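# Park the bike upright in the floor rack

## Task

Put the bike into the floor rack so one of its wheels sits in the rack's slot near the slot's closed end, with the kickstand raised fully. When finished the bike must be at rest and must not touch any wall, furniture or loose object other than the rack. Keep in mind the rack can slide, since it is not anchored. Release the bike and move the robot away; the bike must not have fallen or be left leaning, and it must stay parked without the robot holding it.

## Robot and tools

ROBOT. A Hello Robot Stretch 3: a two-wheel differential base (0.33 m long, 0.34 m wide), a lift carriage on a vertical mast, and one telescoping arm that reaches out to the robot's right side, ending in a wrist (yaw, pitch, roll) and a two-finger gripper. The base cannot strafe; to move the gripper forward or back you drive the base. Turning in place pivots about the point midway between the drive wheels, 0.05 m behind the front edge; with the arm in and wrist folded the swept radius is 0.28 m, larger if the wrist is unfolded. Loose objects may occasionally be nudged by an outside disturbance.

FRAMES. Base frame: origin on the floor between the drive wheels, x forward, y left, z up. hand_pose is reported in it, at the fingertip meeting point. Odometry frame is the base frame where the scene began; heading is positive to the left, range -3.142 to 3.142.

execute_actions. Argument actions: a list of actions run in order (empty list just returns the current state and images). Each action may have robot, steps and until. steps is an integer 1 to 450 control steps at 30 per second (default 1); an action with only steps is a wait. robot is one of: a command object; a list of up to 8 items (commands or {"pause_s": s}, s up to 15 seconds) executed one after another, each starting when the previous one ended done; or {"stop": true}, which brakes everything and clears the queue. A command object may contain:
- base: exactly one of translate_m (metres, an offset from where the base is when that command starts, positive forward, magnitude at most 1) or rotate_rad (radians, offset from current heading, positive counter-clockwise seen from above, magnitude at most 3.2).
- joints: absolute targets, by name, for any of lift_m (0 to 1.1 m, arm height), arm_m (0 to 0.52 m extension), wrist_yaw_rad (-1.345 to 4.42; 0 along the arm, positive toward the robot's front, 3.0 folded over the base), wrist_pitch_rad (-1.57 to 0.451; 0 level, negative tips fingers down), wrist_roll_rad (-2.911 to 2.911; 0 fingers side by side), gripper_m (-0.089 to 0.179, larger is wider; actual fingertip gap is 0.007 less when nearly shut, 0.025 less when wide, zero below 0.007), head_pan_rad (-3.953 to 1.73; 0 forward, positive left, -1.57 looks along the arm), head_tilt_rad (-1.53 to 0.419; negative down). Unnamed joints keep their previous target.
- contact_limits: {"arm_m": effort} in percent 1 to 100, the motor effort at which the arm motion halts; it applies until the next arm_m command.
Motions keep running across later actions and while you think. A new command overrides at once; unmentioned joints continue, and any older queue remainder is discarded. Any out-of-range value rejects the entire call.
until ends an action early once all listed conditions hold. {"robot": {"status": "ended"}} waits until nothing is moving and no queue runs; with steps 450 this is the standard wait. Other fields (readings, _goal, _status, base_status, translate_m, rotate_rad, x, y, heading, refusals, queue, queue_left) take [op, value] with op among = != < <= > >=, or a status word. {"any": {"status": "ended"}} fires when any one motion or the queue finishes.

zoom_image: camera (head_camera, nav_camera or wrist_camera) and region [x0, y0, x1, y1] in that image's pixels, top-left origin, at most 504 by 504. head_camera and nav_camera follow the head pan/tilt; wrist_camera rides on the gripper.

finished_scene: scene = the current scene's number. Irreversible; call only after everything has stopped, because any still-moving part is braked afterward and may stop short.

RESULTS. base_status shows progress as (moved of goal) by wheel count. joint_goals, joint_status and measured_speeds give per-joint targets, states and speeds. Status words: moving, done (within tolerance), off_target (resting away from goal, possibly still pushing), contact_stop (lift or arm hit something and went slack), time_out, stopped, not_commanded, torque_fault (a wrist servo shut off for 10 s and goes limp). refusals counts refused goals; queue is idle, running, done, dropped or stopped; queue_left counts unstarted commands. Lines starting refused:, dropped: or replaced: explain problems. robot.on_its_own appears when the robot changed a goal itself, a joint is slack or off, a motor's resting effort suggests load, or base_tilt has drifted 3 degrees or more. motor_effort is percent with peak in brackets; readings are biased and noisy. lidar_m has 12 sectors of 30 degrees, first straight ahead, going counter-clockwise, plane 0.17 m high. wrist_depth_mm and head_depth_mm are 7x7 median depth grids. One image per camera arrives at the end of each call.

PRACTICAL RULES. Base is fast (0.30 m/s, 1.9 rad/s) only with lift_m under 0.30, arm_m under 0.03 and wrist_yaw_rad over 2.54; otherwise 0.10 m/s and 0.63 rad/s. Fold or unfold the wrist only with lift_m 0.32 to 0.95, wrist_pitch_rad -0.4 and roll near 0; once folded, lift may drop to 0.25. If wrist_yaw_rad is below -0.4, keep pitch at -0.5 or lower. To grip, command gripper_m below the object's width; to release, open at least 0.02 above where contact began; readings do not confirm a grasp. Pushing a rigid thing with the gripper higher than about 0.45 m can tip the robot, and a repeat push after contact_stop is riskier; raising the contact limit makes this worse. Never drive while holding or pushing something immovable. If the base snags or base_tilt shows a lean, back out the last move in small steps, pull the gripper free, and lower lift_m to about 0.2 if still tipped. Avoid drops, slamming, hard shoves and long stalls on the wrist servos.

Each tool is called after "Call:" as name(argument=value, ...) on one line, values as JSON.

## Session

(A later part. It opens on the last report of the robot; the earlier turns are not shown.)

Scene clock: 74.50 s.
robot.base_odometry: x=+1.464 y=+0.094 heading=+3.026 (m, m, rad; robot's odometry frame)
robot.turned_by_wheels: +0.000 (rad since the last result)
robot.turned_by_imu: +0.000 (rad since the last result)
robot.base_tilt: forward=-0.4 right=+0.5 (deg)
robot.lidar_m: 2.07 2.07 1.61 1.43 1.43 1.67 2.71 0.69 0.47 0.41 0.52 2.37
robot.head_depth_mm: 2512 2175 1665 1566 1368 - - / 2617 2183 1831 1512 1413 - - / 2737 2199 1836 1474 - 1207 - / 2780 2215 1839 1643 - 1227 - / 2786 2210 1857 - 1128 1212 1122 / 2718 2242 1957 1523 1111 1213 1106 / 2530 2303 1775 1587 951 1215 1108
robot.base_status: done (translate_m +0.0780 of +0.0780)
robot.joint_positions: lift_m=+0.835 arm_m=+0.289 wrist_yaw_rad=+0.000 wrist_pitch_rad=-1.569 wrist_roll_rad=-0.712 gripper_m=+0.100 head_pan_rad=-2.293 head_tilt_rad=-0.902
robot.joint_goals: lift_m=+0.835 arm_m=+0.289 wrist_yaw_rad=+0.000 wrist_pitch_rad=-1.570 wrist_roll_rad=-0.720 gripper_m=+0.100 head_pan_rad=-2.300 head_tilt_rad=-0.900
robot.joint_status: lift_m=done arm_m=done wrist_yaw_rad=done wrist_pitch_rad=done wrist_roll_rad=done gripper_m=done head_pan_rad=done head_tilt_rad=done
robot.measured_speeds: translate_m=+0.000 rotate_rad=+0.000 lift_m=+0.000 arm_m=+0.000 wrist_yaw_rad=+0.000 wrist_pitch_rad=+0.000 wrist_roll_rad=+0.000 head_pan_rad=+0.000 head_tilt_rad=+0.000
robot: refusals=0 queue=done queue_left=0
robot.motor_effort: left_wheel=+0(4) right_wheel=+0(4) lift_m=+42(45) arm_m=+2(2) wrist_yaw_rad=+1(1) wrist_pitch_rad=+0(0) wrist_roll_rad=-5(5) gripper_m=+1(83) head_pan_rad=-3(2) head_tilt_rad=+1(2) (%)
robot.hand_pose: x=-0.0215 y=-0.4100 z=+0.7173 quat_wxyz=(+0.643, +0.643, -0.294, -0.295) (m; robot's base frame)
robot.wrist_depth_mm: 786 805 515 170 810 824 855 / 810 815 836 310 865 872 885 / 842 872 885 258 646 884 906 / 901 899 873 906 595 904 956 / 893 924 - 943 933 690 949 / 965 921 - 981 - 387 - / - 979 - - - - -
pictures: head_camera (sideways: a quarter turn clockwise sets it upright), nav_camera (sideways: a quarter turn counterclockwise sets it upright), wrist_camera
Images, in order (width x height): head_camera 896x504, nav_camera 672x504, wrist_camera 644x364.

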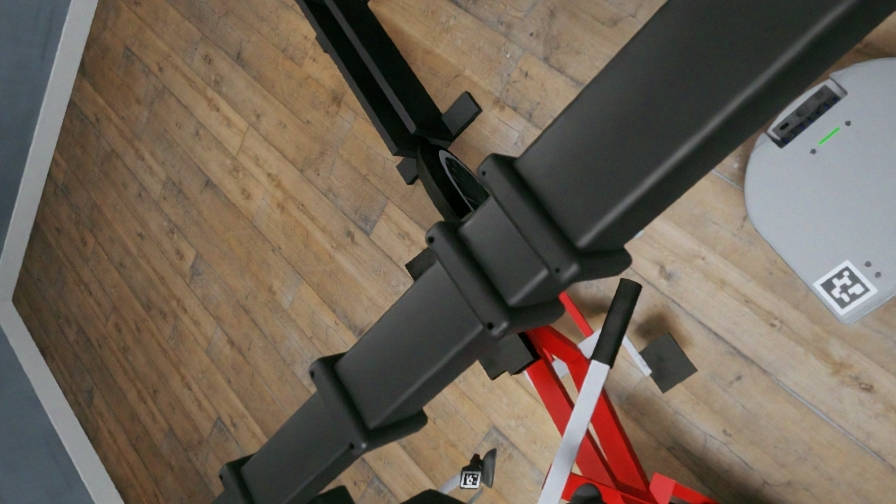

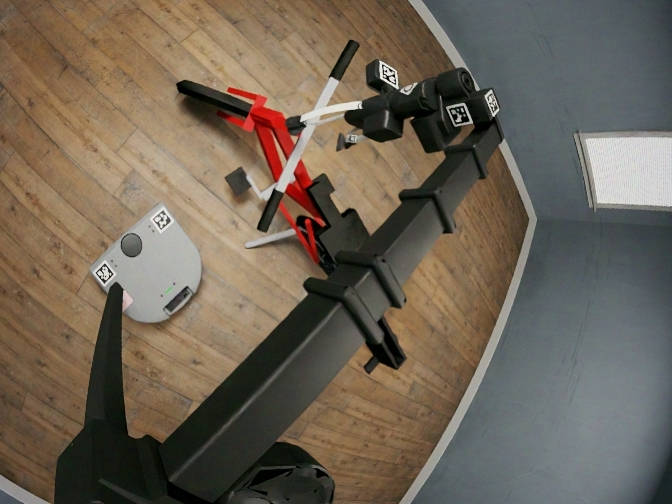

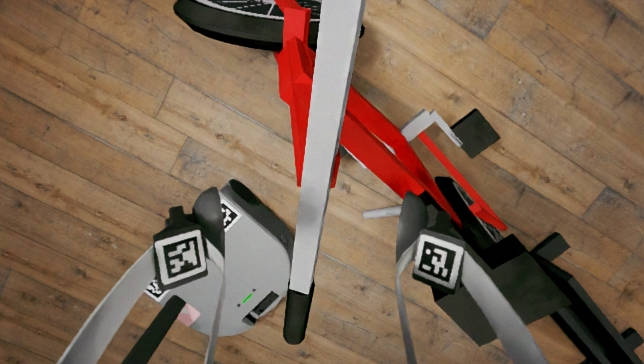

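Call:
execute_actions(actions=[{"robot": {"base": {"translate_m": -0.017}, "joints": {"arm_m": 0.267, "wrist_roll_rad": -0.62, "lift_m": 0.76}}, "steps": 150, "until": {"robot": {"status": "ended"}}}])

Scene clock: 76.23 s.
robot.base_odometry: x=+1.480 y=+0.092 heading=+3.026 (m, m, rad; robot's odometry frame)
robot.turned_by_wheels: +0.000 (rad since the last result)
robot.turned_by_imu: +0.000 (rad since the last result)
robot.base_tilt: forward=-0.4 right=+0.5 (deg)
robot.lidar_m: 2.08 2.09 1.61 1.43 1.43 1.67 2.69 0.73 0.47 0.41 0.53 2.38
robot.head_depth_mm: 2498 2170 1678 1558 1371 1234 - / 2624 2200 1834 1501 1370 - - / 2729 2213 1831 1483 1415 - - / 2767 2219 1847 1125 - 1209 - / 2821 2229 1839 1653 1079 1227 1119 / 2719 2227 1848 1533 1033 1214 1107 / 2529 2249 1951 1565 902 1219 1109
robot.base_status: done (translate_m -0.0170 of -0.0170)
robot.joint_positions: lift_m=+0.760 arm_m=+0.267 wrist_yaw_rad=+0.000 wrist_pitch_rad=-1.569 wrist_roll_rad=-0.628 gripper_m=+0.100 head_pan_rad=-2.293 head_tilt_rad=-0.902
robot.joint_goals: lift_m=+0.760 arm_m=+0.267 wrist_yaw_rad=+0.000 wrist_pitch_rad=-1.570 wrist_roll_rad=-0.620 gripper_m=+0.100 head_pan_rad=-2.300 head_tilt_rad=-0.900
robot.joint_status: lift_m=done arm_m=done wrist_yaw_rad=done wrist_pitch_rad=done wrist_roll_rad=done gripper_m=done head_pan_rad=done head_tilt_rad=done
robot.measured_speeds: translate_m=+0.000 rotate_rad=+0.000 lift_m=+0.000 arm_m=+0.000 wrist_yaw_rad=+0.000 wrist_pitch_rad=+0.000 wrist_roll_rad=+0.000 head_pan_rad=+0.000 head_tilt_rad=+0.000
robot: refusals=0 queue=done queue_left=0
robot.motor_effort: left_wheel=+0(3) right_wheel=+1(4) lift_m=+34(46) arm_m=-2(2) wrist_yaw_rad=+0(1) wrist_pitch_rad=+0(0) wrist_roll_rad=+5(5) gripper_m=+1(0) head_pan_rad=-3(2) head_tilt_rad=+1(1) (%)
robot.hand_pose: x=-0.0215 y=-0.3885 z=+0.6426 quat_wxyz=(+0.630, +0.630, -0.321, -0.321) (m; robot's base frame)
robot.wrist_depth_mm: 720 730 579 106 739 754 758 / 742 759 763 118 771 779 798 / 777 781 805 133 522 839 828 / 783 809 796 153 740 839 880 / 821 845 - 180 866 301 874 / 851 870 - 553 920 316 305 / 888 901 921 933 986 933 940
pictures: head_camera (sideways: a quarter turn clockwise sets it upright), nav_camera (sideways: a quarter turn counterclockwise sets it upright), wrist_camera
Images, in order (width x height): head_camera 896x504, nav_camera 672x504, wrist_camera 644x364.

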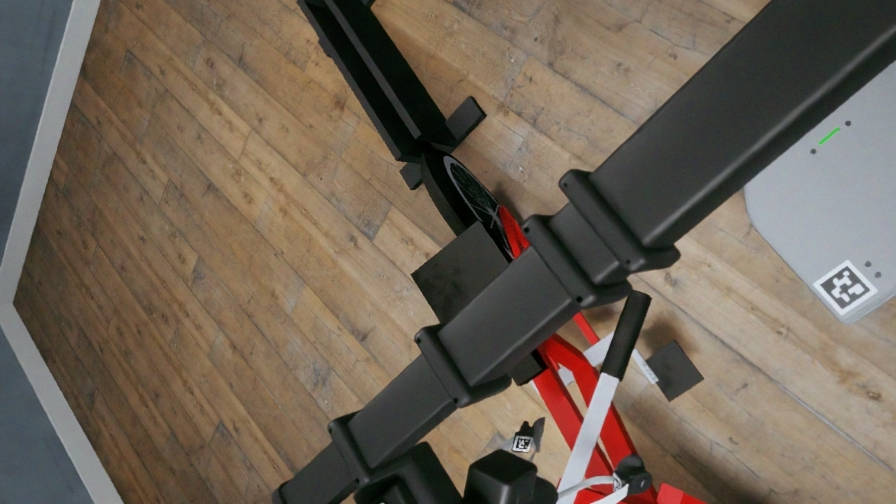

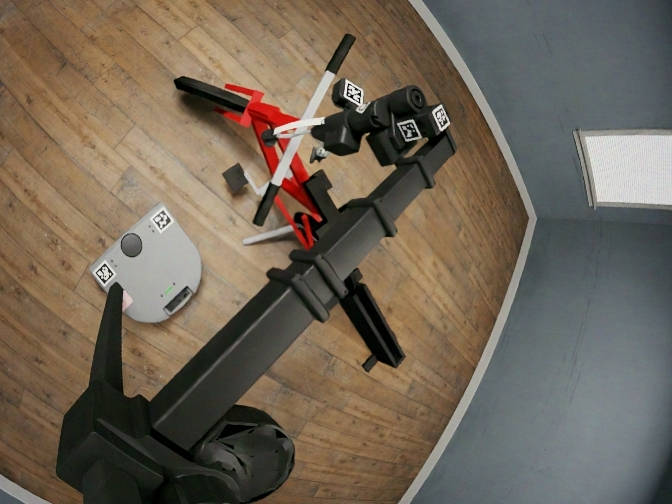

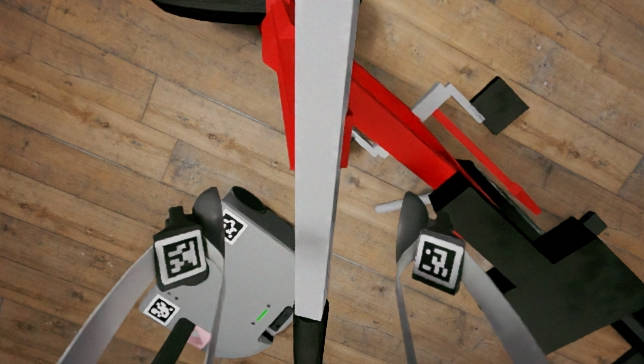

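Call:
execute_actions(actions=[{"robot": [{"joints": {"lift_m": 0.748, "wrist_roll_rad": -0.59, "gripper_m": 0.06}}, {"joints": {"gripper_m": -0.04}}], "steps": 150, "until": {"robot": {"status": "ended"}}}])

Scene clock: 78.50 s.
robot.base_odometry: x=+1.480 y=+0.092 heading=+3.026 (m, m, rad; robot's odometry frame)
robot.turned_by_wheels: +0.000 (rad since the last result)
robot.turned_by_imu: +0.000 (rad since the last result)
robot.base_tilt: forward=-0.5 right=+0.4 (deg)
robot.lidar_m: 2.08 2.08 1.61 1.42 1.43 1.67 2.69 0.73 0.47 0.41 0.53 2.39
robot.head_depth_mm: 2495 2184 1663 1565 1363 1234 - / 2626 2194 1824 1508 1368 1258 - / 2730 2204 1832 1480 1414 - - / 2774 2210 1845 1120 - 1203 - / 2800 2228 1851 1653 1134 1228 1121 / 2693 2238 1854 1553 1048 1210 1104 / 2550 2241 1951 1563 930 1214 1111
robot.base_status: done (translate_m -0.0170 of -0.0170)
robot.joint_positions: lift_m=+0.748 arm_m=+0.267 wrist_yaw_rad=+0.000 wrist_pitch_rad=-1.569 wrist_roll_rad=-0.592 gripper_m=-0.039 head_pan_rad=-2.293 head_tilt_rad=-0.902
robot.joint_goals: lift_m=+0.748 arm_m=+0.267 wrist_yaw_rad=+0.000 wrist_pitch_rad=-1.570 wrist_roll_rad=-0.590 gripper_m=-0.040 head_pan_rad=-2.300 head_tilt_rad=-0.900
robot.joint_status: lift_m=done arm_m=done wrist_yaw_rad=done wrist_pitch_rad=done wrist_roll_rad=done gripper_m=done head_pan_rad=done head_tilt_rad=done
robot.measured_speeds: translate_m=+0.000 rotate_rad=+0.000 lift_m=+0.000 arm_m=+0.000 wrist_yaw_rad=+0.000 wrist_pitch_rad=+0.000 wrist_roll_rad=+0.000 head_pan_rad=+0.000 head_tilt_rad=+0.000
robot: refusals=0 queue=done queue_left=0
robot.motor_effort: left_wheel=-1(1) right_wheel=+3(2) lift_m=+41(38) arm_m=-1(2) wrist_yaw_rad=+0(0) wrist_pitch_rad=-1(1) wrist_roll_rad=+1(5) gripper_m=-26(98) head_pan_rad=-4(3) head_tilt_rad=+1(2) (%)
robot.hand_pose: x=-0.0215 y=-0.3886 z=+0.6303 quat_wxyz=(+0.624, +0.624, -0.333, -0.333) (m; robot's base frame)
robot.wrist_depth_mm: 723 720 417 96 741 759 751 / 745 750 745 108 736 788 785 / 772 777 765 119 453 796 809 / 781 808 807 136 843 620 849 / 837 831 - 151 855 289 301 / 830 855 - 187 906 317 296 / 884 923 - 920 934 920 904
pictures: head_camera (sideways: a quarter turn clockwise sets it upright), nav_camera (sideways: a quarter turn counterclockwise sets it upright), wrist_camera
Images, in order (width x height): head_camera 896x504, nav_camera 672x504, wrist_camera 644x364.

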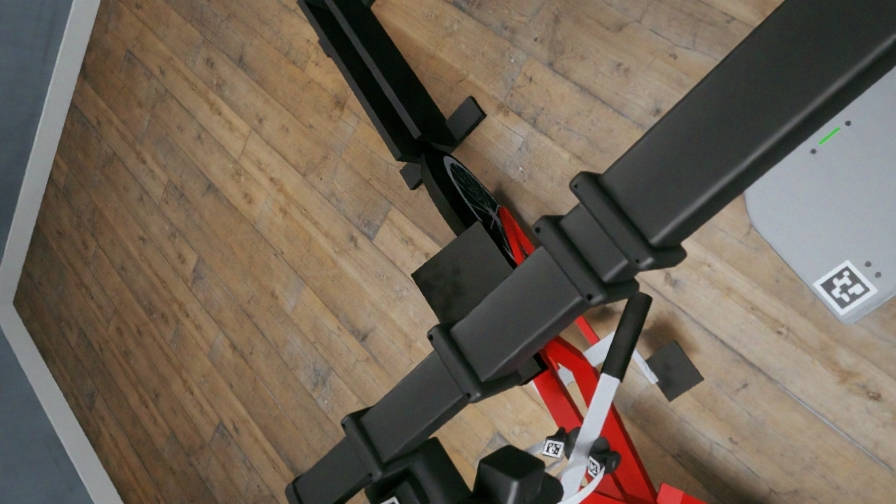

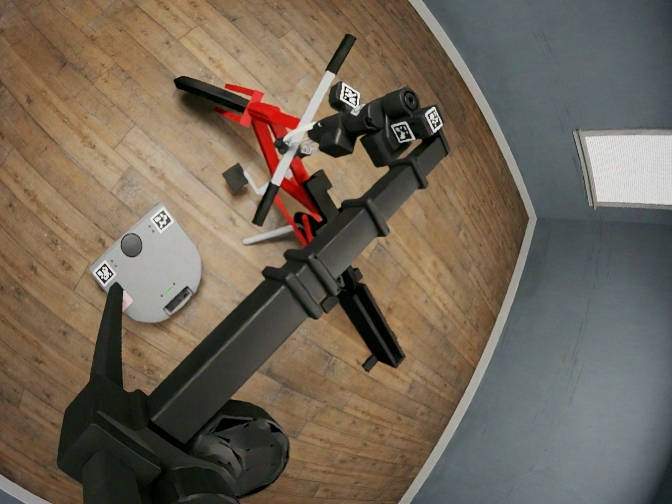

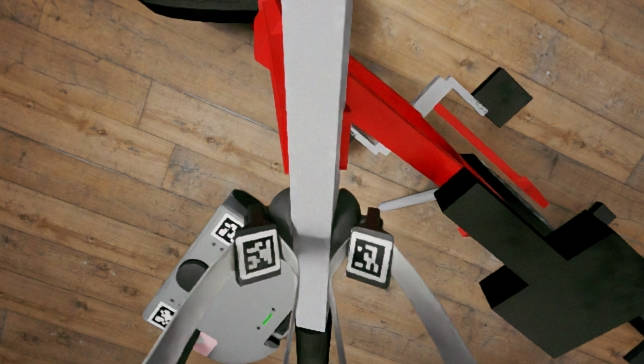

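Call:
execute_actions(actions=[{"robot": {"joints": {"lift_m": 0.770, "arm_m": 0.35, "wrist_roll_rad": -0.5}}, "steps": 150, "until": {"robot": {"status": "ended"}}}])

Scene clock: 81.50 s.
robot.base_odometry: x=+1.480 y=+0.092 heading=+3.025 (m, m, rad; robot's odometry frame)
robot.turned_by_wheels: +0.000 (rad since the last result)
robot.turned_by_imu: -0.001 (rad since the last result)
robot.base_tilt: forward=-0.4 right=+0.4 (deg)
robot.lidar_m: 2.08 2.08 1.61 1.42 1.43 1.67 2.69 0.75 0.58 0.41 0.55 2.39
robot.head_depth_mm: 2491 2180 1664 1556 1370 1240 - / 2630 2184 1816 1511 1375 - - / 2705 2197 1833 1482 1424 - - / 2775 2211 1841 1175 - 1208 - / 2790 2218 1845 937 1314 1228 1121 / 2696 2234 1900 1505 1106 1213 1104 / 2535 2247 1966 1594 1011 1237 1110
robot.base_status: done (translate_m -0.0170 of -0.0170)
robot.joint_positions: lift_m=+0.770 arm_m=+0.349 wrist_yaw_rad=+0.004 wrist_pitch_rad=-1.575 wrist_roll_rad=-0.510 gripper_m=-0.033 head_pan_rad=-2.293 head_tilt_rad=-0.902
robot.joint_goals: lift_m=+0.770 arm_m=+0.350 wrist_yaw_rad=+0.000 wrist_pitch_rad=-1.570 wrist_roll_rad=-0.500 gripper_m=-0.034 head_pan_rad=-2.300 head_tilt_rad=-0.900
robot.joint_status: lift_m=done arm_m=done wrist_yaw_rad=done wrist_pitch_rad=done wrist_roll_rad=done gripper_m=done head_pan_rad=done head_tilt_rad=done
robot.measured_speeds: translate_m=+0.000 rotate_rad=+0.000 lift_m=+0.000 arm_m=+0.000 wrist_yaw_rad=+0.000 wrist_pitch_rad=+0.000 wrist_roll_rad=+0.000 head_pan_rad=+0.000 head_tilt_rad=+0.000
robot: refusals=0 queue=done queue_left=0
robot.on_its_own: gripper_m is held at -0.034, not at your -0.040, by its stall guard, which is not easing now
robot.motor_effort: left_wheel=-4(4) right_wheel=+11(12) lift_m=+27(51) arm_m=+5(7) wrist_yaw_rad=-3(3) wrist_pitch_rad=+3(5) wrist_roll_rad=+5(9) gripper_m=-19(23) head_pan_rad=-2(3) head_tilt_rad=+1(2) (%)
robot.hand_pose: x=-0.0217 y=-0.4692 z=+0.6530 quat_wxyz=(+0.609, +0.612, -0.355, -0.358) (m; robot's base frame)
robot.wrist_depth_mm: 726 532 430 105 757 775 763 / 742 758 449 115 788 788 822 / 806 796 779 127 607 828 857 / 834 806 818 142 342 831 848 / 849 859 837 151 887 301 315 / 907 913 - 183 930 322 309 / 929 926 - 958 968 950 988
pictures: head_camera (sideways: a quarter turn clockwise sets it upright), nav_camera (sideways: a quarter turn counterclockwise sets it upright), wrist_camera
Images, in order (width x height): head_camera 896x504, nav_camera 672x504, wrist_camera 644x364.

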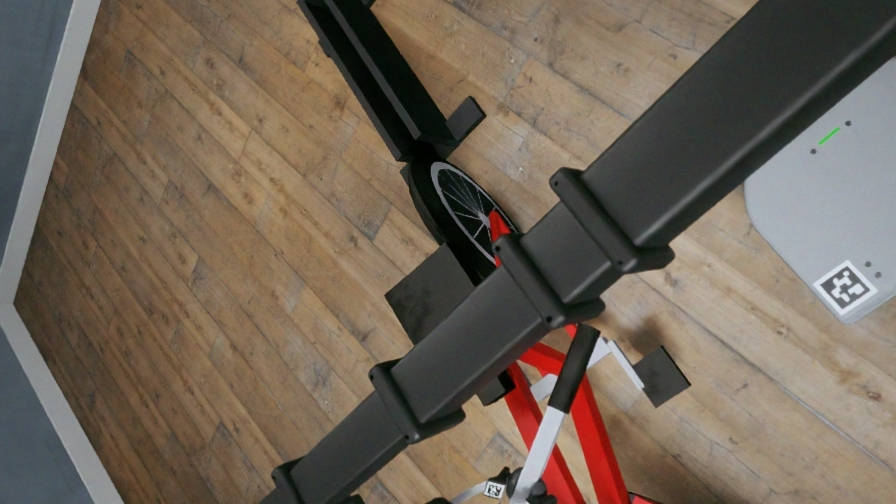

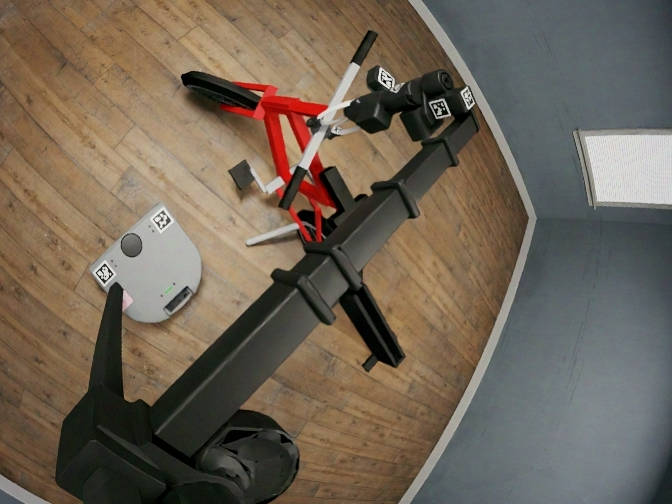

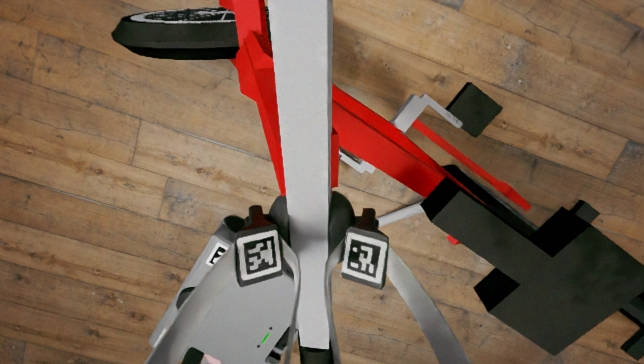

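Call:
execute_actions(actions=[{"robot": {"joints": {"lift_m": 0.790, "arm_m": 0.43, "wrist_roll_rad": -0.3}}, "steps": 150, "until": {"robot": {"status": "ended"}}}])

Scene clock: 83.27 s.
robot.base_odometry: x=+1.480 y=+0.092 heading=+3.026 (m, m, rad; robot's odometry frame)
robot.turned_by_wheels: +0.000 (rad since the last result)
robot.turned_by_imu: +0.000 (rad since the last result)
robot.base_tilt: forward=-0.4 right=+0.4 (deg)
robot.lidar_m: 2.08 2.08 1.61 1.43 1.43 1.67 2.69 0.78 0.58 0.62 0.60 2.38
robot.head_depth_mm: 2489 2173 1669 1563 1373 1256 - / 2609 2172 1823 1513 1382 - - / 2734 2215 1847 1487 - - - / 2777 2207 1843 1224 - 1223 - / 2798 2235 1851 949 1334 1230 1120 / 2715 2232 1899 953 1155 1216 1105 / 2548 2258 1953 1591 1316 1240 1108
robot.base_status: done (translate_m -0.0170 of -0.0170)
robot.joint_positions: lift_m=+0.790 arm_m=+0.430 wrist_yaw_rad=+0.013 wrist_pitch_rad=-1.574 wrist_roll_rad=-0.324 gripper_m=-0.033 head_pan_rad=-2.293 head_tilt_rad=-0.902
robot.joint_goals: lift_m=+0.790 arm_m=+0.430 wrist_yaw_rad=+0.000 wrist_pitch_rad=-1.570 wrist_roll_rad=-0.300 gripper_m=-0.034 head_pan_rad=-2.300 head_tilt_rad=-0.900
robot.joint_status: lift_m=done arm_m=done wrist_yaw_rad=done wrist_pitch_rad=done wrist_roll_rad=off_target gripper_m=done head_pan_rad=done head_tilt_rad=done
robot.measured_speeds: translate_m=+0.000 rotate_rad=+0.000 lift_m=+0.000 arm_m=+0.000 wrist_yaw_rad=+0.000 wrist_pitch_rad=+0.000 wrist_roll_rad=+0.000 head_pan_rad=+0.000 head_tilt_rad=+0.000
robot: refusals=0 queue=dropped queue_left=0
robot.on_its_own: gripper_m is held at -0.034, not at your -0.040, by its stall guard, which is not easing now
robot.motor_effort: left_wheel=-1(4) right_wheel=+3(11) lift_m=+26(56) arm_m=+3(5) wrist_yaw_rad=-10(10) wrist_pitch_rad=+2(2) wrist_roll_rad=+13(18) gripper_m=-18(19) head_pan_rad=-3(3) head_tilt_rad=+2(1) (%)
robot.hand_pose: x=-0.0219 y=-0.5495 z=+0.6730 quat_wxyz=(+0.576, +0.578, -0.408, -0.410) (m; robot's base frame)
robot.wrist_depth_mm: 764 776 750 749 786 810 777 / 768 478 453 778 799 814 828 / 808 803 820 141 649 855 878 / 836 851 821 152 355 855 869 / 878 850 913 161 883 319 318 / 938 925 - 183 965 364 332 / 969 981 - 211 993 1000 -
pictures: head_camera (sideways: a quarter turn clockwise sets it upright), nav_camera (sideways: a quarter turn counterclockwise sets it upright), wrist_camera
Images, in order (width x height): head_camera 896x504, nav_camera 672x504, wrist_camera 644x364.

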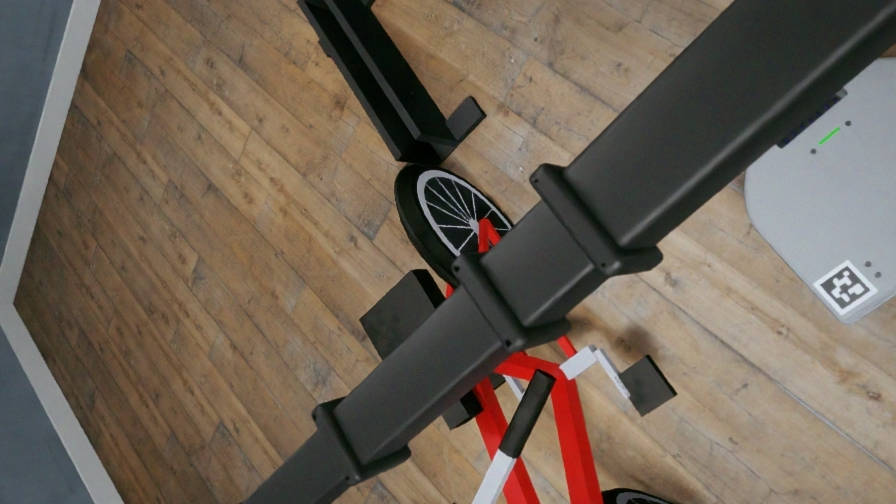

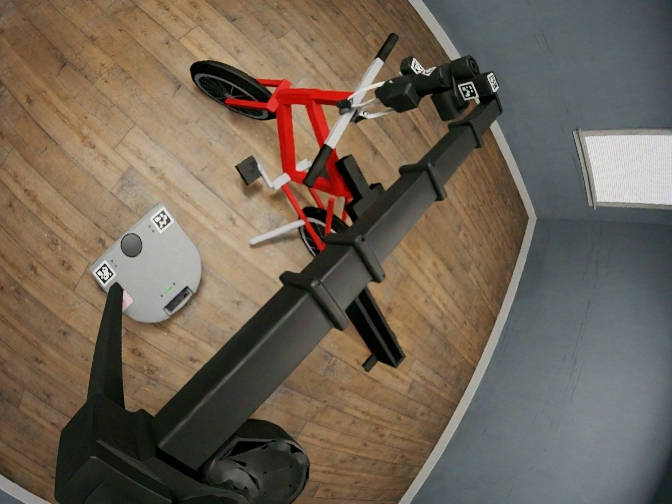

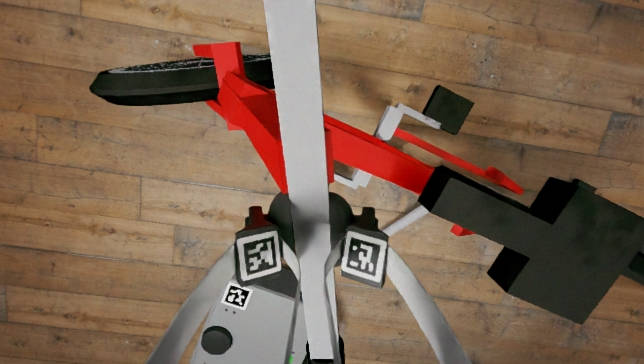

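Call:
execute_actions(actions=[{"robot": {"joints": {"lift_m": 0.793, "arm_m": 0.455, "wrist_roll_rad": 0.0}}, "steps": 150, "until": {"robot": {"status": "ended"}}}])

Scene clock: 84.40 s.
robot.base_odometry: x=+1.480 y=+0.092 heading=+3.026 (m, m, rad; robot's odometry frame)
robot.turned_by_wheels: +0.000 (rad since the last result)
robot.turned_by_imu: +0.000 (rad since the last result)
robot.base_tilt: forward=-0.4 right=+0.4 (deg)
robot.lidar_m: 2.08 2.08 1.61 1.42 1.43 1.67 2.69 0.79 0.58 0.62 0.62 2.38
robot.head_depth_mm: 2485 2183 1685 1556 1367 1254 - / 2634 2185 1824 1509 1387 - - / 2727 2202 1839 1480 - - - / 2786 2226 1843 1242 - 1221 - / 2773 2225 1851 959 1336 1234 1120 / 2690 2240 1893 1114 1197 1211 1107 / 2530 2248 - 1587 1133 1220 1110
robot.base_status: done (translate_m -0.0170 of -0.0170)
robot.joint_positions: lift_m=+0.793 arm_m=+0.455 wrist_yaw_rad=+0.019 wrist_pitch_rad=-1.574 wrist_roll_rad=-0.043 gripper_m=-0.033 head_pan_rad=-2.293 head_tilt_rad=-0.902
robot.joint_goals: lift_m=+0.793 arm_m=+0.455 wrist_yaw_rad=+0.000 wrist_pitch_rad=-1.570 wrist_roll_rad=+0.000 gripper_m=-0.034 head_pan_rad=-2.300 head_tilt_rad=-0.900
robot.joint_status: lift_m=done arm_m=done wrist_yaw_rad=done wrist_pitch_rad=done wrist_roll_rad=off_target gripper_m=done head_pan_rad=done head_tilt_rad=done
robot.measured_speeds: translate_m=+0.000 rotate_rad=+0.000 lift_m=+0.000 arm_m=+0.000 wrist_yaw_rad=+0.000 wrist_pitch_rad=+0.000 wrist_roll_rad=+0.000 head_pan_rad=+0.000 head_tilt_rad=+0.000
robot: refusals=0 queue=dropped queue_left=0
robot.on_its_own: gripper_m is held at -0.034, not at your -0.040, by its stall guard, which is not easing now; wrist_yaw_rad is at rest, and its effort (-14) is outside its rest range (-12 to +12)
robot.motor_effort: left_wheel=+1(1) right_wheel=-3(6) lift_m=+26(34) arm_m=+3(4) wrist_yaw_rad=-14(17) wrist_pitch_rad=+2(3) wrist_roll_rad=+24(35) gripper_m=-17(20) head_pan_rad=-2(3) head_tilt_rad=+0(2) (%)
robot.hand_pose: x=-0.0221 y=-0.5746 z=+0.6760 quat_wxyz=(+0.514, +0.516, -0.483, -0.486) (m; robot's base frame)
robot.wrist_depth_mm: 764 749 770 770 789 793 815 / 793 810 550 808 808 813 840 / 801 468 291 159 611 869 302 / 852 831 854 157 888 306 303 / 871 876 909 158 902 949 317 / 911 878 943 173 953 979 963 / 939 940 965 179 982 - -
pictures: head_camera (sideways: a quarter turn clockwise sets it upright), nav_camera (sideways: a quarter turn counterclockwise sets it upright), wrist_camera
Images, in order (width x height): head_camera 896x504, nav_camera 672x504, wrist_camera 644x364.

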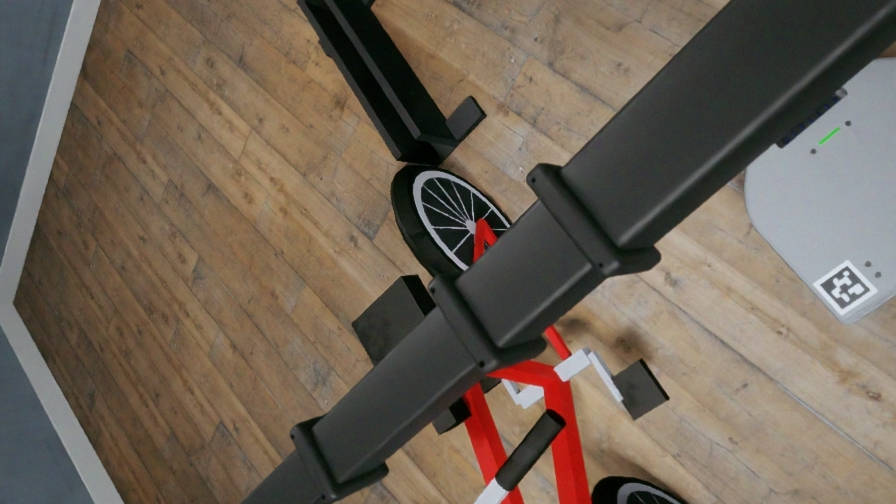

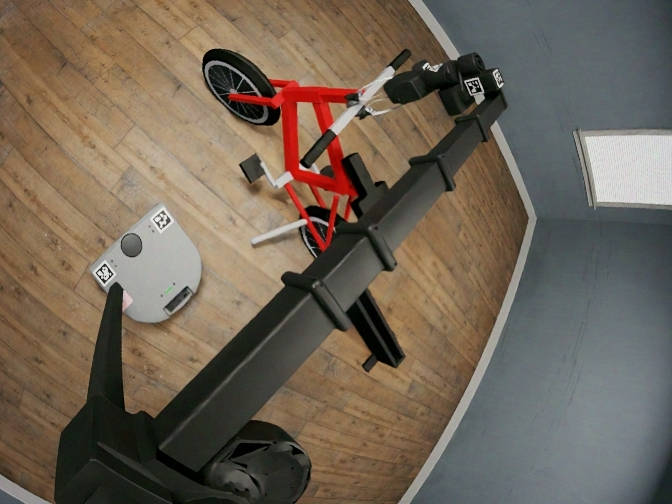

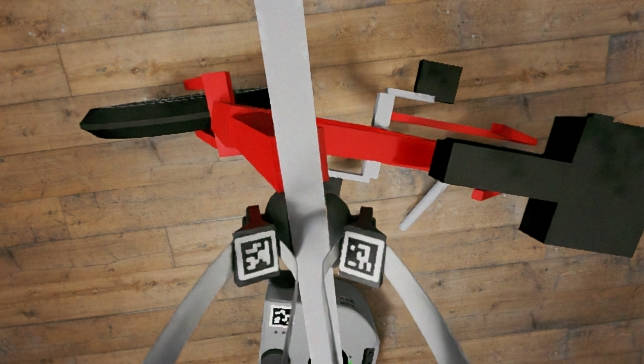

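Call:
execute_actions(actions=[{"robot": {"joints": {"lift_m": 0.798, "arm_m": 0.462, "wrist_roll_rad": 0.22}}, "steps": 150, "until": {"robot": {"status": "ended"}}}])

Scene clock: 85.27 s.
robot.base_odometry: x=+1.480 y=+0.092 heading=+3.026 (m, m, rad; robot's odometry frame)
robot.turned_by_wheels: +0.000 (rad since the last result)
robot.turned_by_imu: -0.001 (rad since the last result)
robot.base_tilt: forward=-0.4 right=+0.4 (deg)
robot.lidar_m: 2.08 2.08 1.61 1.42 1.42 1.67 2.69 0.79 0.59 0.60 0.63 2.39
robot.head_depth_mm: 2490 2177 1662 1554 1365 1257 - / 2611 2210 1825 1512 1397 - - / 2707 2204 1833 1426 - - - / 2766 2215 1842 1244 - 1226 - / 2792 2225 1855 - 1335 1231 1120 / 2703 2251 1910 1264 1322 1233 1110 / 2538 2242 - 1588 1123 1215 1107
robot.base_status: done (translate_m -0.0170 of -0.0170)
robot.joint_positions: lift_m=+0.798 arm_m=+0.462 wrist_yaw_rad=+0.008 wrist_pitch_rad=-1.574 wrist_roll_rad=+0.196 gripper_m=-0.033 head_pan_rad=-2.293 head_tilt_rad=-0.902
robot.joint_goals: lift_m=+0.798 arm_m=+0.462 wrist_yaw_rad=+0.000 wrist_pitch_rad=-1.570 wrist_roll_rad=+0.220 gripper_m=-0.034 head_pan_rad=-2.300 head_tilt_rad=-0.900
robot.joint_status: lift_m=done arm_m=done wrist_yaw_rad=done wrist_pitch_rad=done wrist_roll_rad=off_target gripper_m=done head_pan_rad=done head_tilt_rad=done
robot.measured_speeds: translate_m=+0.000 rotate_rad=+0.000 lift_m=+0.000 arm_m=+0.000 wrist_yaw_rad=+0.000 wrist_pitch_rad=+0.000 wrist_roll_rad=+0.000 head_pan_rad=+0.000 head_tilt_rad=+0.000
robot: refusals=0 queue=dropped queue_left=0
robot.on_its_own: gripper_m is held at -0.034, not at your -0.040, by its stall guard, which is not easing now
robot.motor_effort: left_wheel=-2(3) right_wheel=+7(8) lift_m=+33(33) arm_m=+2(4) wrist_yaw_rad=-7(16) wrist_pitch_rad=+2(2) wrist_roll_rad=+13(32) gripper_m=-19(20) head_pan_rad=-3(3) head_tilt_rad=+1(1) (%)
robot.hand_pose: x=-0.0218 y=-0.5817 z=+0.6808 quat_wxyz=(+0.450, +0.452, -0.543, -0.546) (m; robot's base frame)
robot.wrist_depth_mm: 751 769 773 138 770 811 798 / 792 794 793 804 812 796 295 / 779 477 428 164 345 296 300 / 839 840 851 157 879 889 312 / 881 888 892 158 908 933 932 / 921 912 958 166 960 968 936 / 901 952 953 173 - - -
pictures: head_camera (sideways: a quarter turn clockwise sets it upright), nav_camera (sideways: a quarter turn counterclockwise sets it upright), wrist_camera
Images, in order (width x height): head_camera 896x504, nav_camera 672x504, wrist_camera 644x364.

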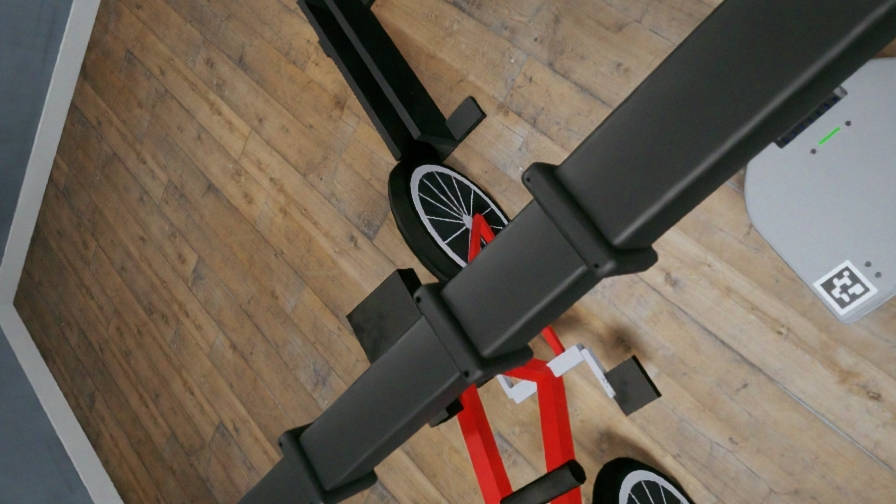

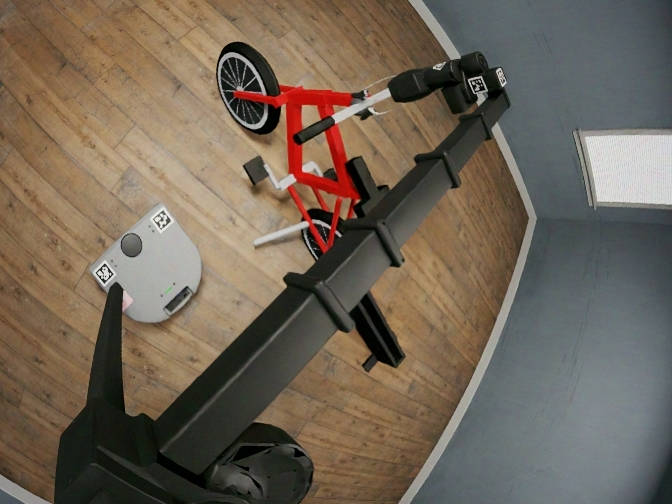

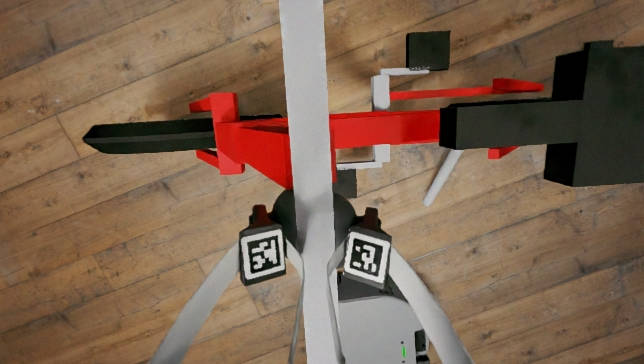

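Call:
zoom_image(camera="wrist_camera", region=[0, 0, 400, 300])

Call:
zoom_image(camera="head_camera", region=[280, 0, 560, 300])

Region (0, 0, 400, 300) of wrist_camera's 644x364 image, scaled by 1.260; it fills the top 378 rows of this view, and the rest is white.

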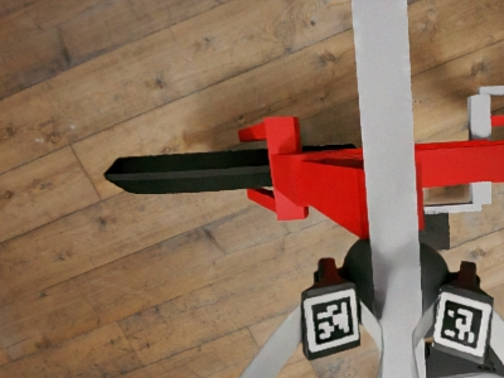

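Region (280, 0, 560, 300) of head_camera's 896x504 image, scaled by 1.680, with more detail than that image has; it fills the left 470 columns of this view, and the rest is white.

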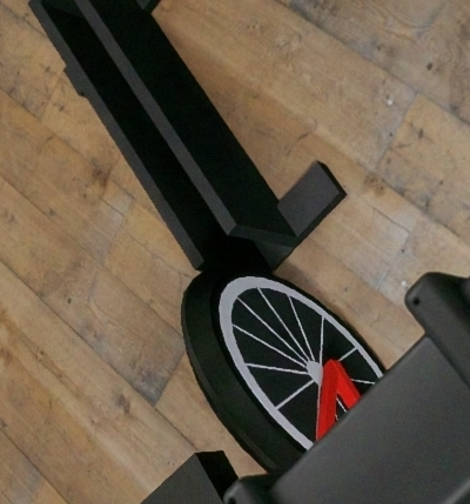

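Call:
execute_actions(actions=[{"robot": {"joints": {"arm_m": 0.45, "wrist_roll_rad": -0.5, "lift_m": 0.795}}, "steps": 60, "until": {"robot": {"wrist_roll_rad": ["<", -0.35]}}}, {"robot": {"base": {"translate_m": 0.16}}, "steps": 24}, {"robot": {"joints": {"arm_m": 0.425}}, "steps": 20}, {"robot": {"joints": {"arm_m": 0.40}}, "steps": 100, "until": {"robot": {"status": "ended"}}}])

Scene clock: 91.30 s.
robot.base_odometry: x=+1.322 y=+0.111 heading=+3.026 (m, m, rad; robot's odometry frame)
robot.turned_by_wheels: +0.000 (rad since the last result)
robot.turned_by_imu: +0.000 (rad since the last result)
robot.base_tilt: forward=-0.4 right=+0.4 (deg)
robot.lidar_m: 1.93 1.93 1.65 1.46 1.46 1.71 2.85 0.81 0.56 0.55 0.51 2.21
robot.head_depth_mm: 2576 2177 1688 1561 1370 1258 - / 2691 2181 1829 1554 1393 - - / 2786 2190 1833 1481 - - - / 2773 2200 1833 1222 - 1224 - / 2773 2225 1863 - 1315 1210 1118 / 2681 2226 1914 919 1314 1212 1105 / 2491 2241 1922 1590 1020 1197 1111
robot.base_status: done (translate_m +0.1600 of +0.1600)
robot.joint_positions: lift_m=+0.798 arm_m=+0.400 wrist_yaw_rad=+0.011 wrist_pitch_rad=-1.570 wrist_roll_rad=-0.523 gripper_m=-0.033 head_pan_rad=-2.293 head_tilt_rad=-0.902
robot.joint_goals: lift_m=+0.798 arm_m=+0.400 wrist_yaw_rad=+0.000 wrist_pitch_rad=-1.570 wrist_roll_rad=-0.500 gripper_m=-0.034 head_pan_rad=-2.300 head_tilt_rad=-0.900
robot.joint_status: lift_m=contact_stop arm_m=done wrist_yaw_rad=done wrist_pitch_rad=done wrist_roll_rad=done gripper_m=done head_pan_rad=done head_tilt_rad=done
robot.measured_speeds: translate_m=+0.000 rotate_rad=+0.001 lift_m=+0.000 arm_m=+0.000 wrist_yaw_rad=+0.000 wrist_pitch_rad=+0.000 wrist_roll_rad=+0.000 head_pan_rad=+0.000 head_tilt_rad=+0.000
robot: refusals=0 queue=done queue_left=0
robot.on_its_own: gripper_m is held at -0.034, not at your -0.040, by its stall guard, which is not easing now; lift_m is slack since a contact_stop, until your next command for it
robot.motor_effort: left_wheel=+0(7) right_wheel=+1(24) lift_m=+38(35) arm_m=-1(3) wrist_yaw_rad=-9(8) wrist_pitch_rad=+0(2) wrist_roll_rad=+13(22) gripper_m=-18(21) head_pan_rad=-2(3) head_tilt_rad=+1(0) (%)
robot.hand_pose: x=-0.0218 y=-0.5213 z=+0.6802 quat_wxyz=(+0.614, +0.614, -0.350, -0.351) (m; robot's base frame)
robot.wrist_depth_mm: 761 763 761 131 808 777 788 / 792 468 455 794 810 828 835 / 827 815 591 153 672 833 892 / 844 845 832 158 666 910 900 / 852 870 892 166 907 325 327 / 912 950 - 963 933 335 343 / 968 910 - 991 978 - -
pictures: head_camera (sideways: a quarter turn clockwise sets it upright), nav_camera (sideways: a quarter turn counterclockwise sets it upright), wrist_camera
Images, in order (width x height): head_camera 896x504, nav_camera 672x504, wrist_camera 644x364.

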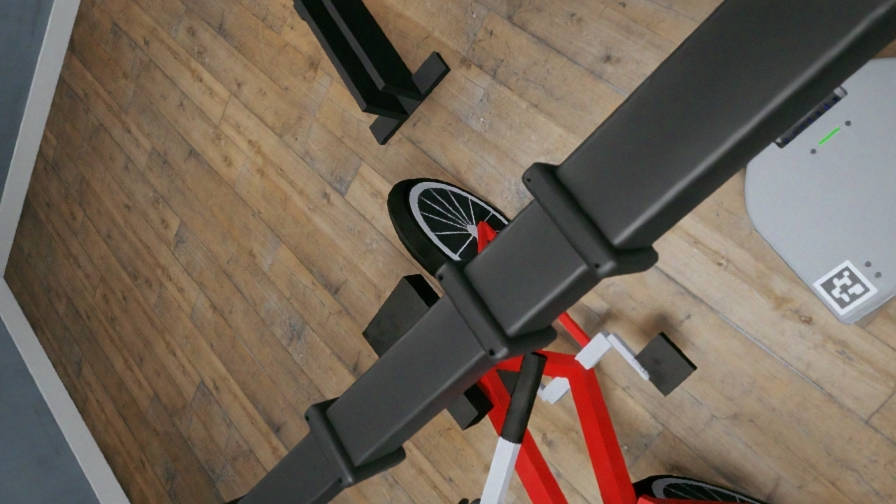

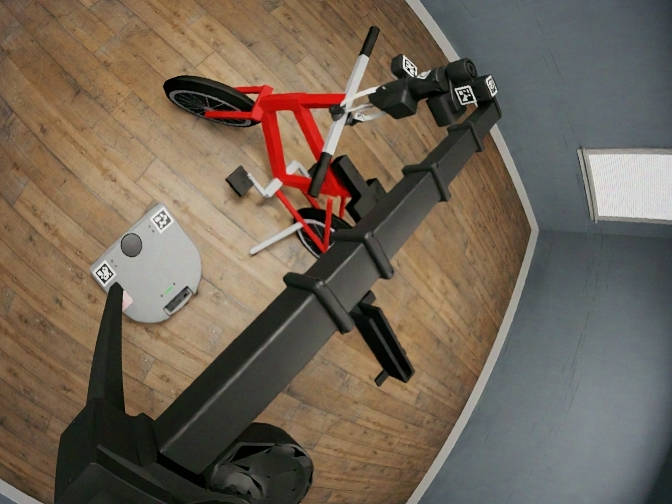

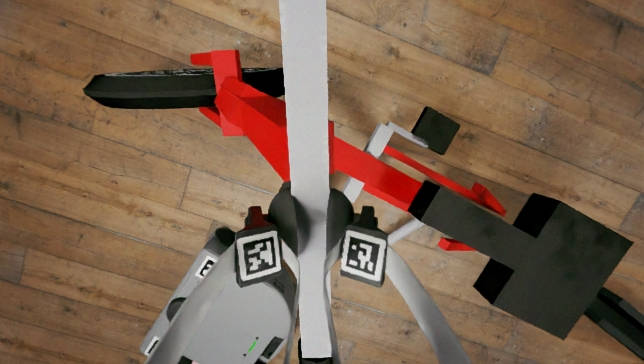

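Call:
execute_actions(actions=[{"robot": {"joints": {"arm_m": 0.372, "wrist_roll_rad": -0.13}}, "steps": 60, "until": {"robot": {"status": "ended"}}}, {"robot": {"base": {"translate_m": -0.16}}, "steps": 27}, {"robot": {"joints": {"arm_m": 0.385}}, "steps": 18}, {"robot": {"joints": {"arm_m": 0.398}}, "steps": 100, "until": {"robot": {"status": "ended"}}}])

Scene clock: 96.03 s.
robot.base_odometry: x=+1.480 y=+0.092 heading=+3.026 (m, m, rad; robot's odometry frame)
robot.turned_by_wheels: +0.000 (rad since the last result)
robot.turned_by_imu: -0.002 (rad since the last result)
robot.base_tilt: forward=-0.4 right=+0.5 (deg)
robot.lidar_m: 2.08 2.09 1.61 1.42 1.43 1.67 2.69 0.80 0.58 0.57 0.57 2.39
robot.head_depth_mm: 2483 2187 1660 1561 1365 1255 - / 2584 2182 1828 1502 1396 - - / 2717 2207 1836 1483 - - - / 2770 2220 1839 1197 - 1226 - / 2800 2219 1847 - 1314 1229 1126 / 2694 2230 1909 950 1223 1216 1108 / 2533 2257 1962 1599 1020 1197 1106
robot.base_status: done (translate_m -0.1600 of -0.1600)
robot.joint_positions: lift_m=+0.800 arm_m=+0.398 wrist_yaw_rad=+0.008 wrist_pitch_rad=-1.574 wrist_roll_rad=-0.149 gripper_m=-0.033 head_pan_rad=-2.293 head_tilt_rad=-0.902
robot.joint_goals: lift_m=+0.800 arm_m=+0.398 wrist_yaw_rad=+0.000 wrist_pitch_rad=-1.570 wrist_roll_rad=-0.130 gripper_m=-0.034 head_pan_rad=-2.300 head_tilt_rad=-0.900
robot.joint_status: lift_m=contact_stop arm_m=done wrist_yaw_rad=done wrist_pitch_rad=done wrist_roll_rad=off_target gripper_m=done head_pan_rad=done head_tilt_rad=done
robot.measured_speeds: translate_m=+0.000 rotate_rad=+0.000 lift_m=+0.000 arm_m=+0.000 wrist_yaw_rad=+0.000 wrist_pitch_rad=+0.000 wrist_roll_rad=+0.000 head_pan_rad=+0.000 head_tilt_rad=+0.000
robot: refusals=0 queue=done queue_left=0
robot.on_its_own: gripper_m is held at -0.034, not at your -0.040, by its stall guard, which is not easing now; lift_m is slack since a contact_stop, until your next command for it (your +0.795 is given up)
robot.motor_effort: left_wheel=+0(2) right_wheel=+1(10) lift_m=+37(38) arm_m=+2(3) wrist_yaw_rad=-6(15) wrist_pitch_rad=+2(4) wrist_roll_rad=+11(32) gripper_m=-18(20) head_pan_rad=-2(4) head_tilt_rad=+0(0) (%)
robot.hand_pose: x=-0.0218 y=-0.5177 z=+0.6826 quat_wxyz=(+0.537, +0.539, -0.458, -0.460) (m; robot's base frame)
robot.wrist_depth_mm: 779 759 780 764 799 804 793 / 771 776 517 141 799 793 842 / 811 820 385 154 532 836 305 / 848 830 841 159 899 311 310 / 917 883 907 165 898 932 329 / 944 948 959 178 942 957 992 / 977 940 - 190 988 - -
pictures: head_camera (sideways: a quarter turn clockwise sets it upright), nav_camera (sideways: a quarter turn counterclockwise sets it upright), wrist_camera
Images, in order (width x height): head_camera 896x504, nav_camera 672x504, wrist_camera 644x364.

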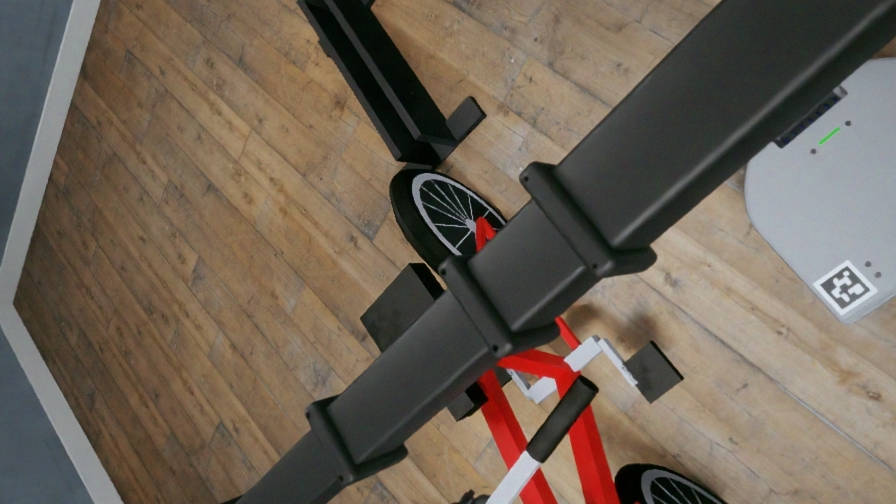

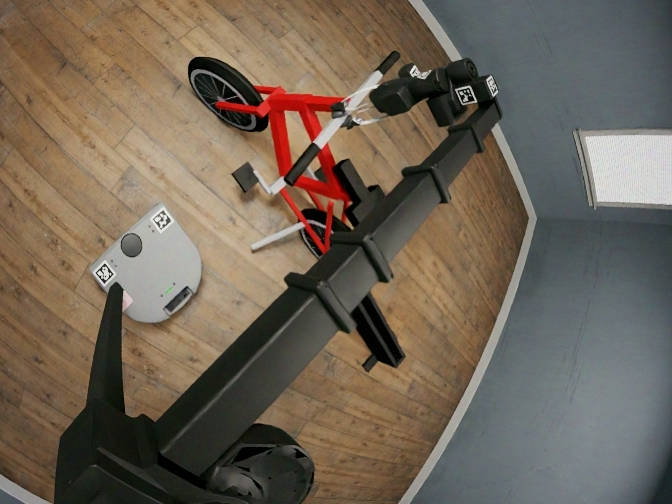

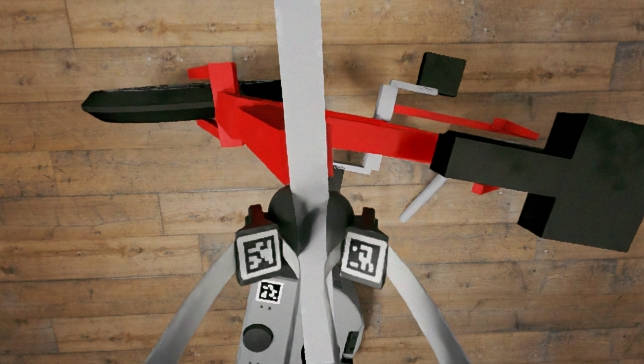

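Call:
zoom_image(camera="head_camera", region=[340, 60, 540, 280])

Region (340, 60, 540, 280) of head_camera's 896x504 image, scaled by 2.291, with more detail than that image has; it fills the left 458 columns of this view, and the rest is white.

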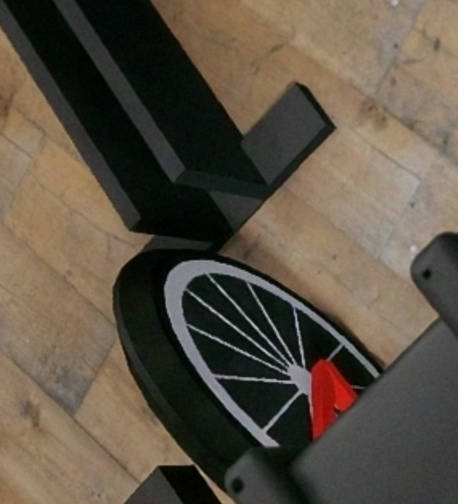

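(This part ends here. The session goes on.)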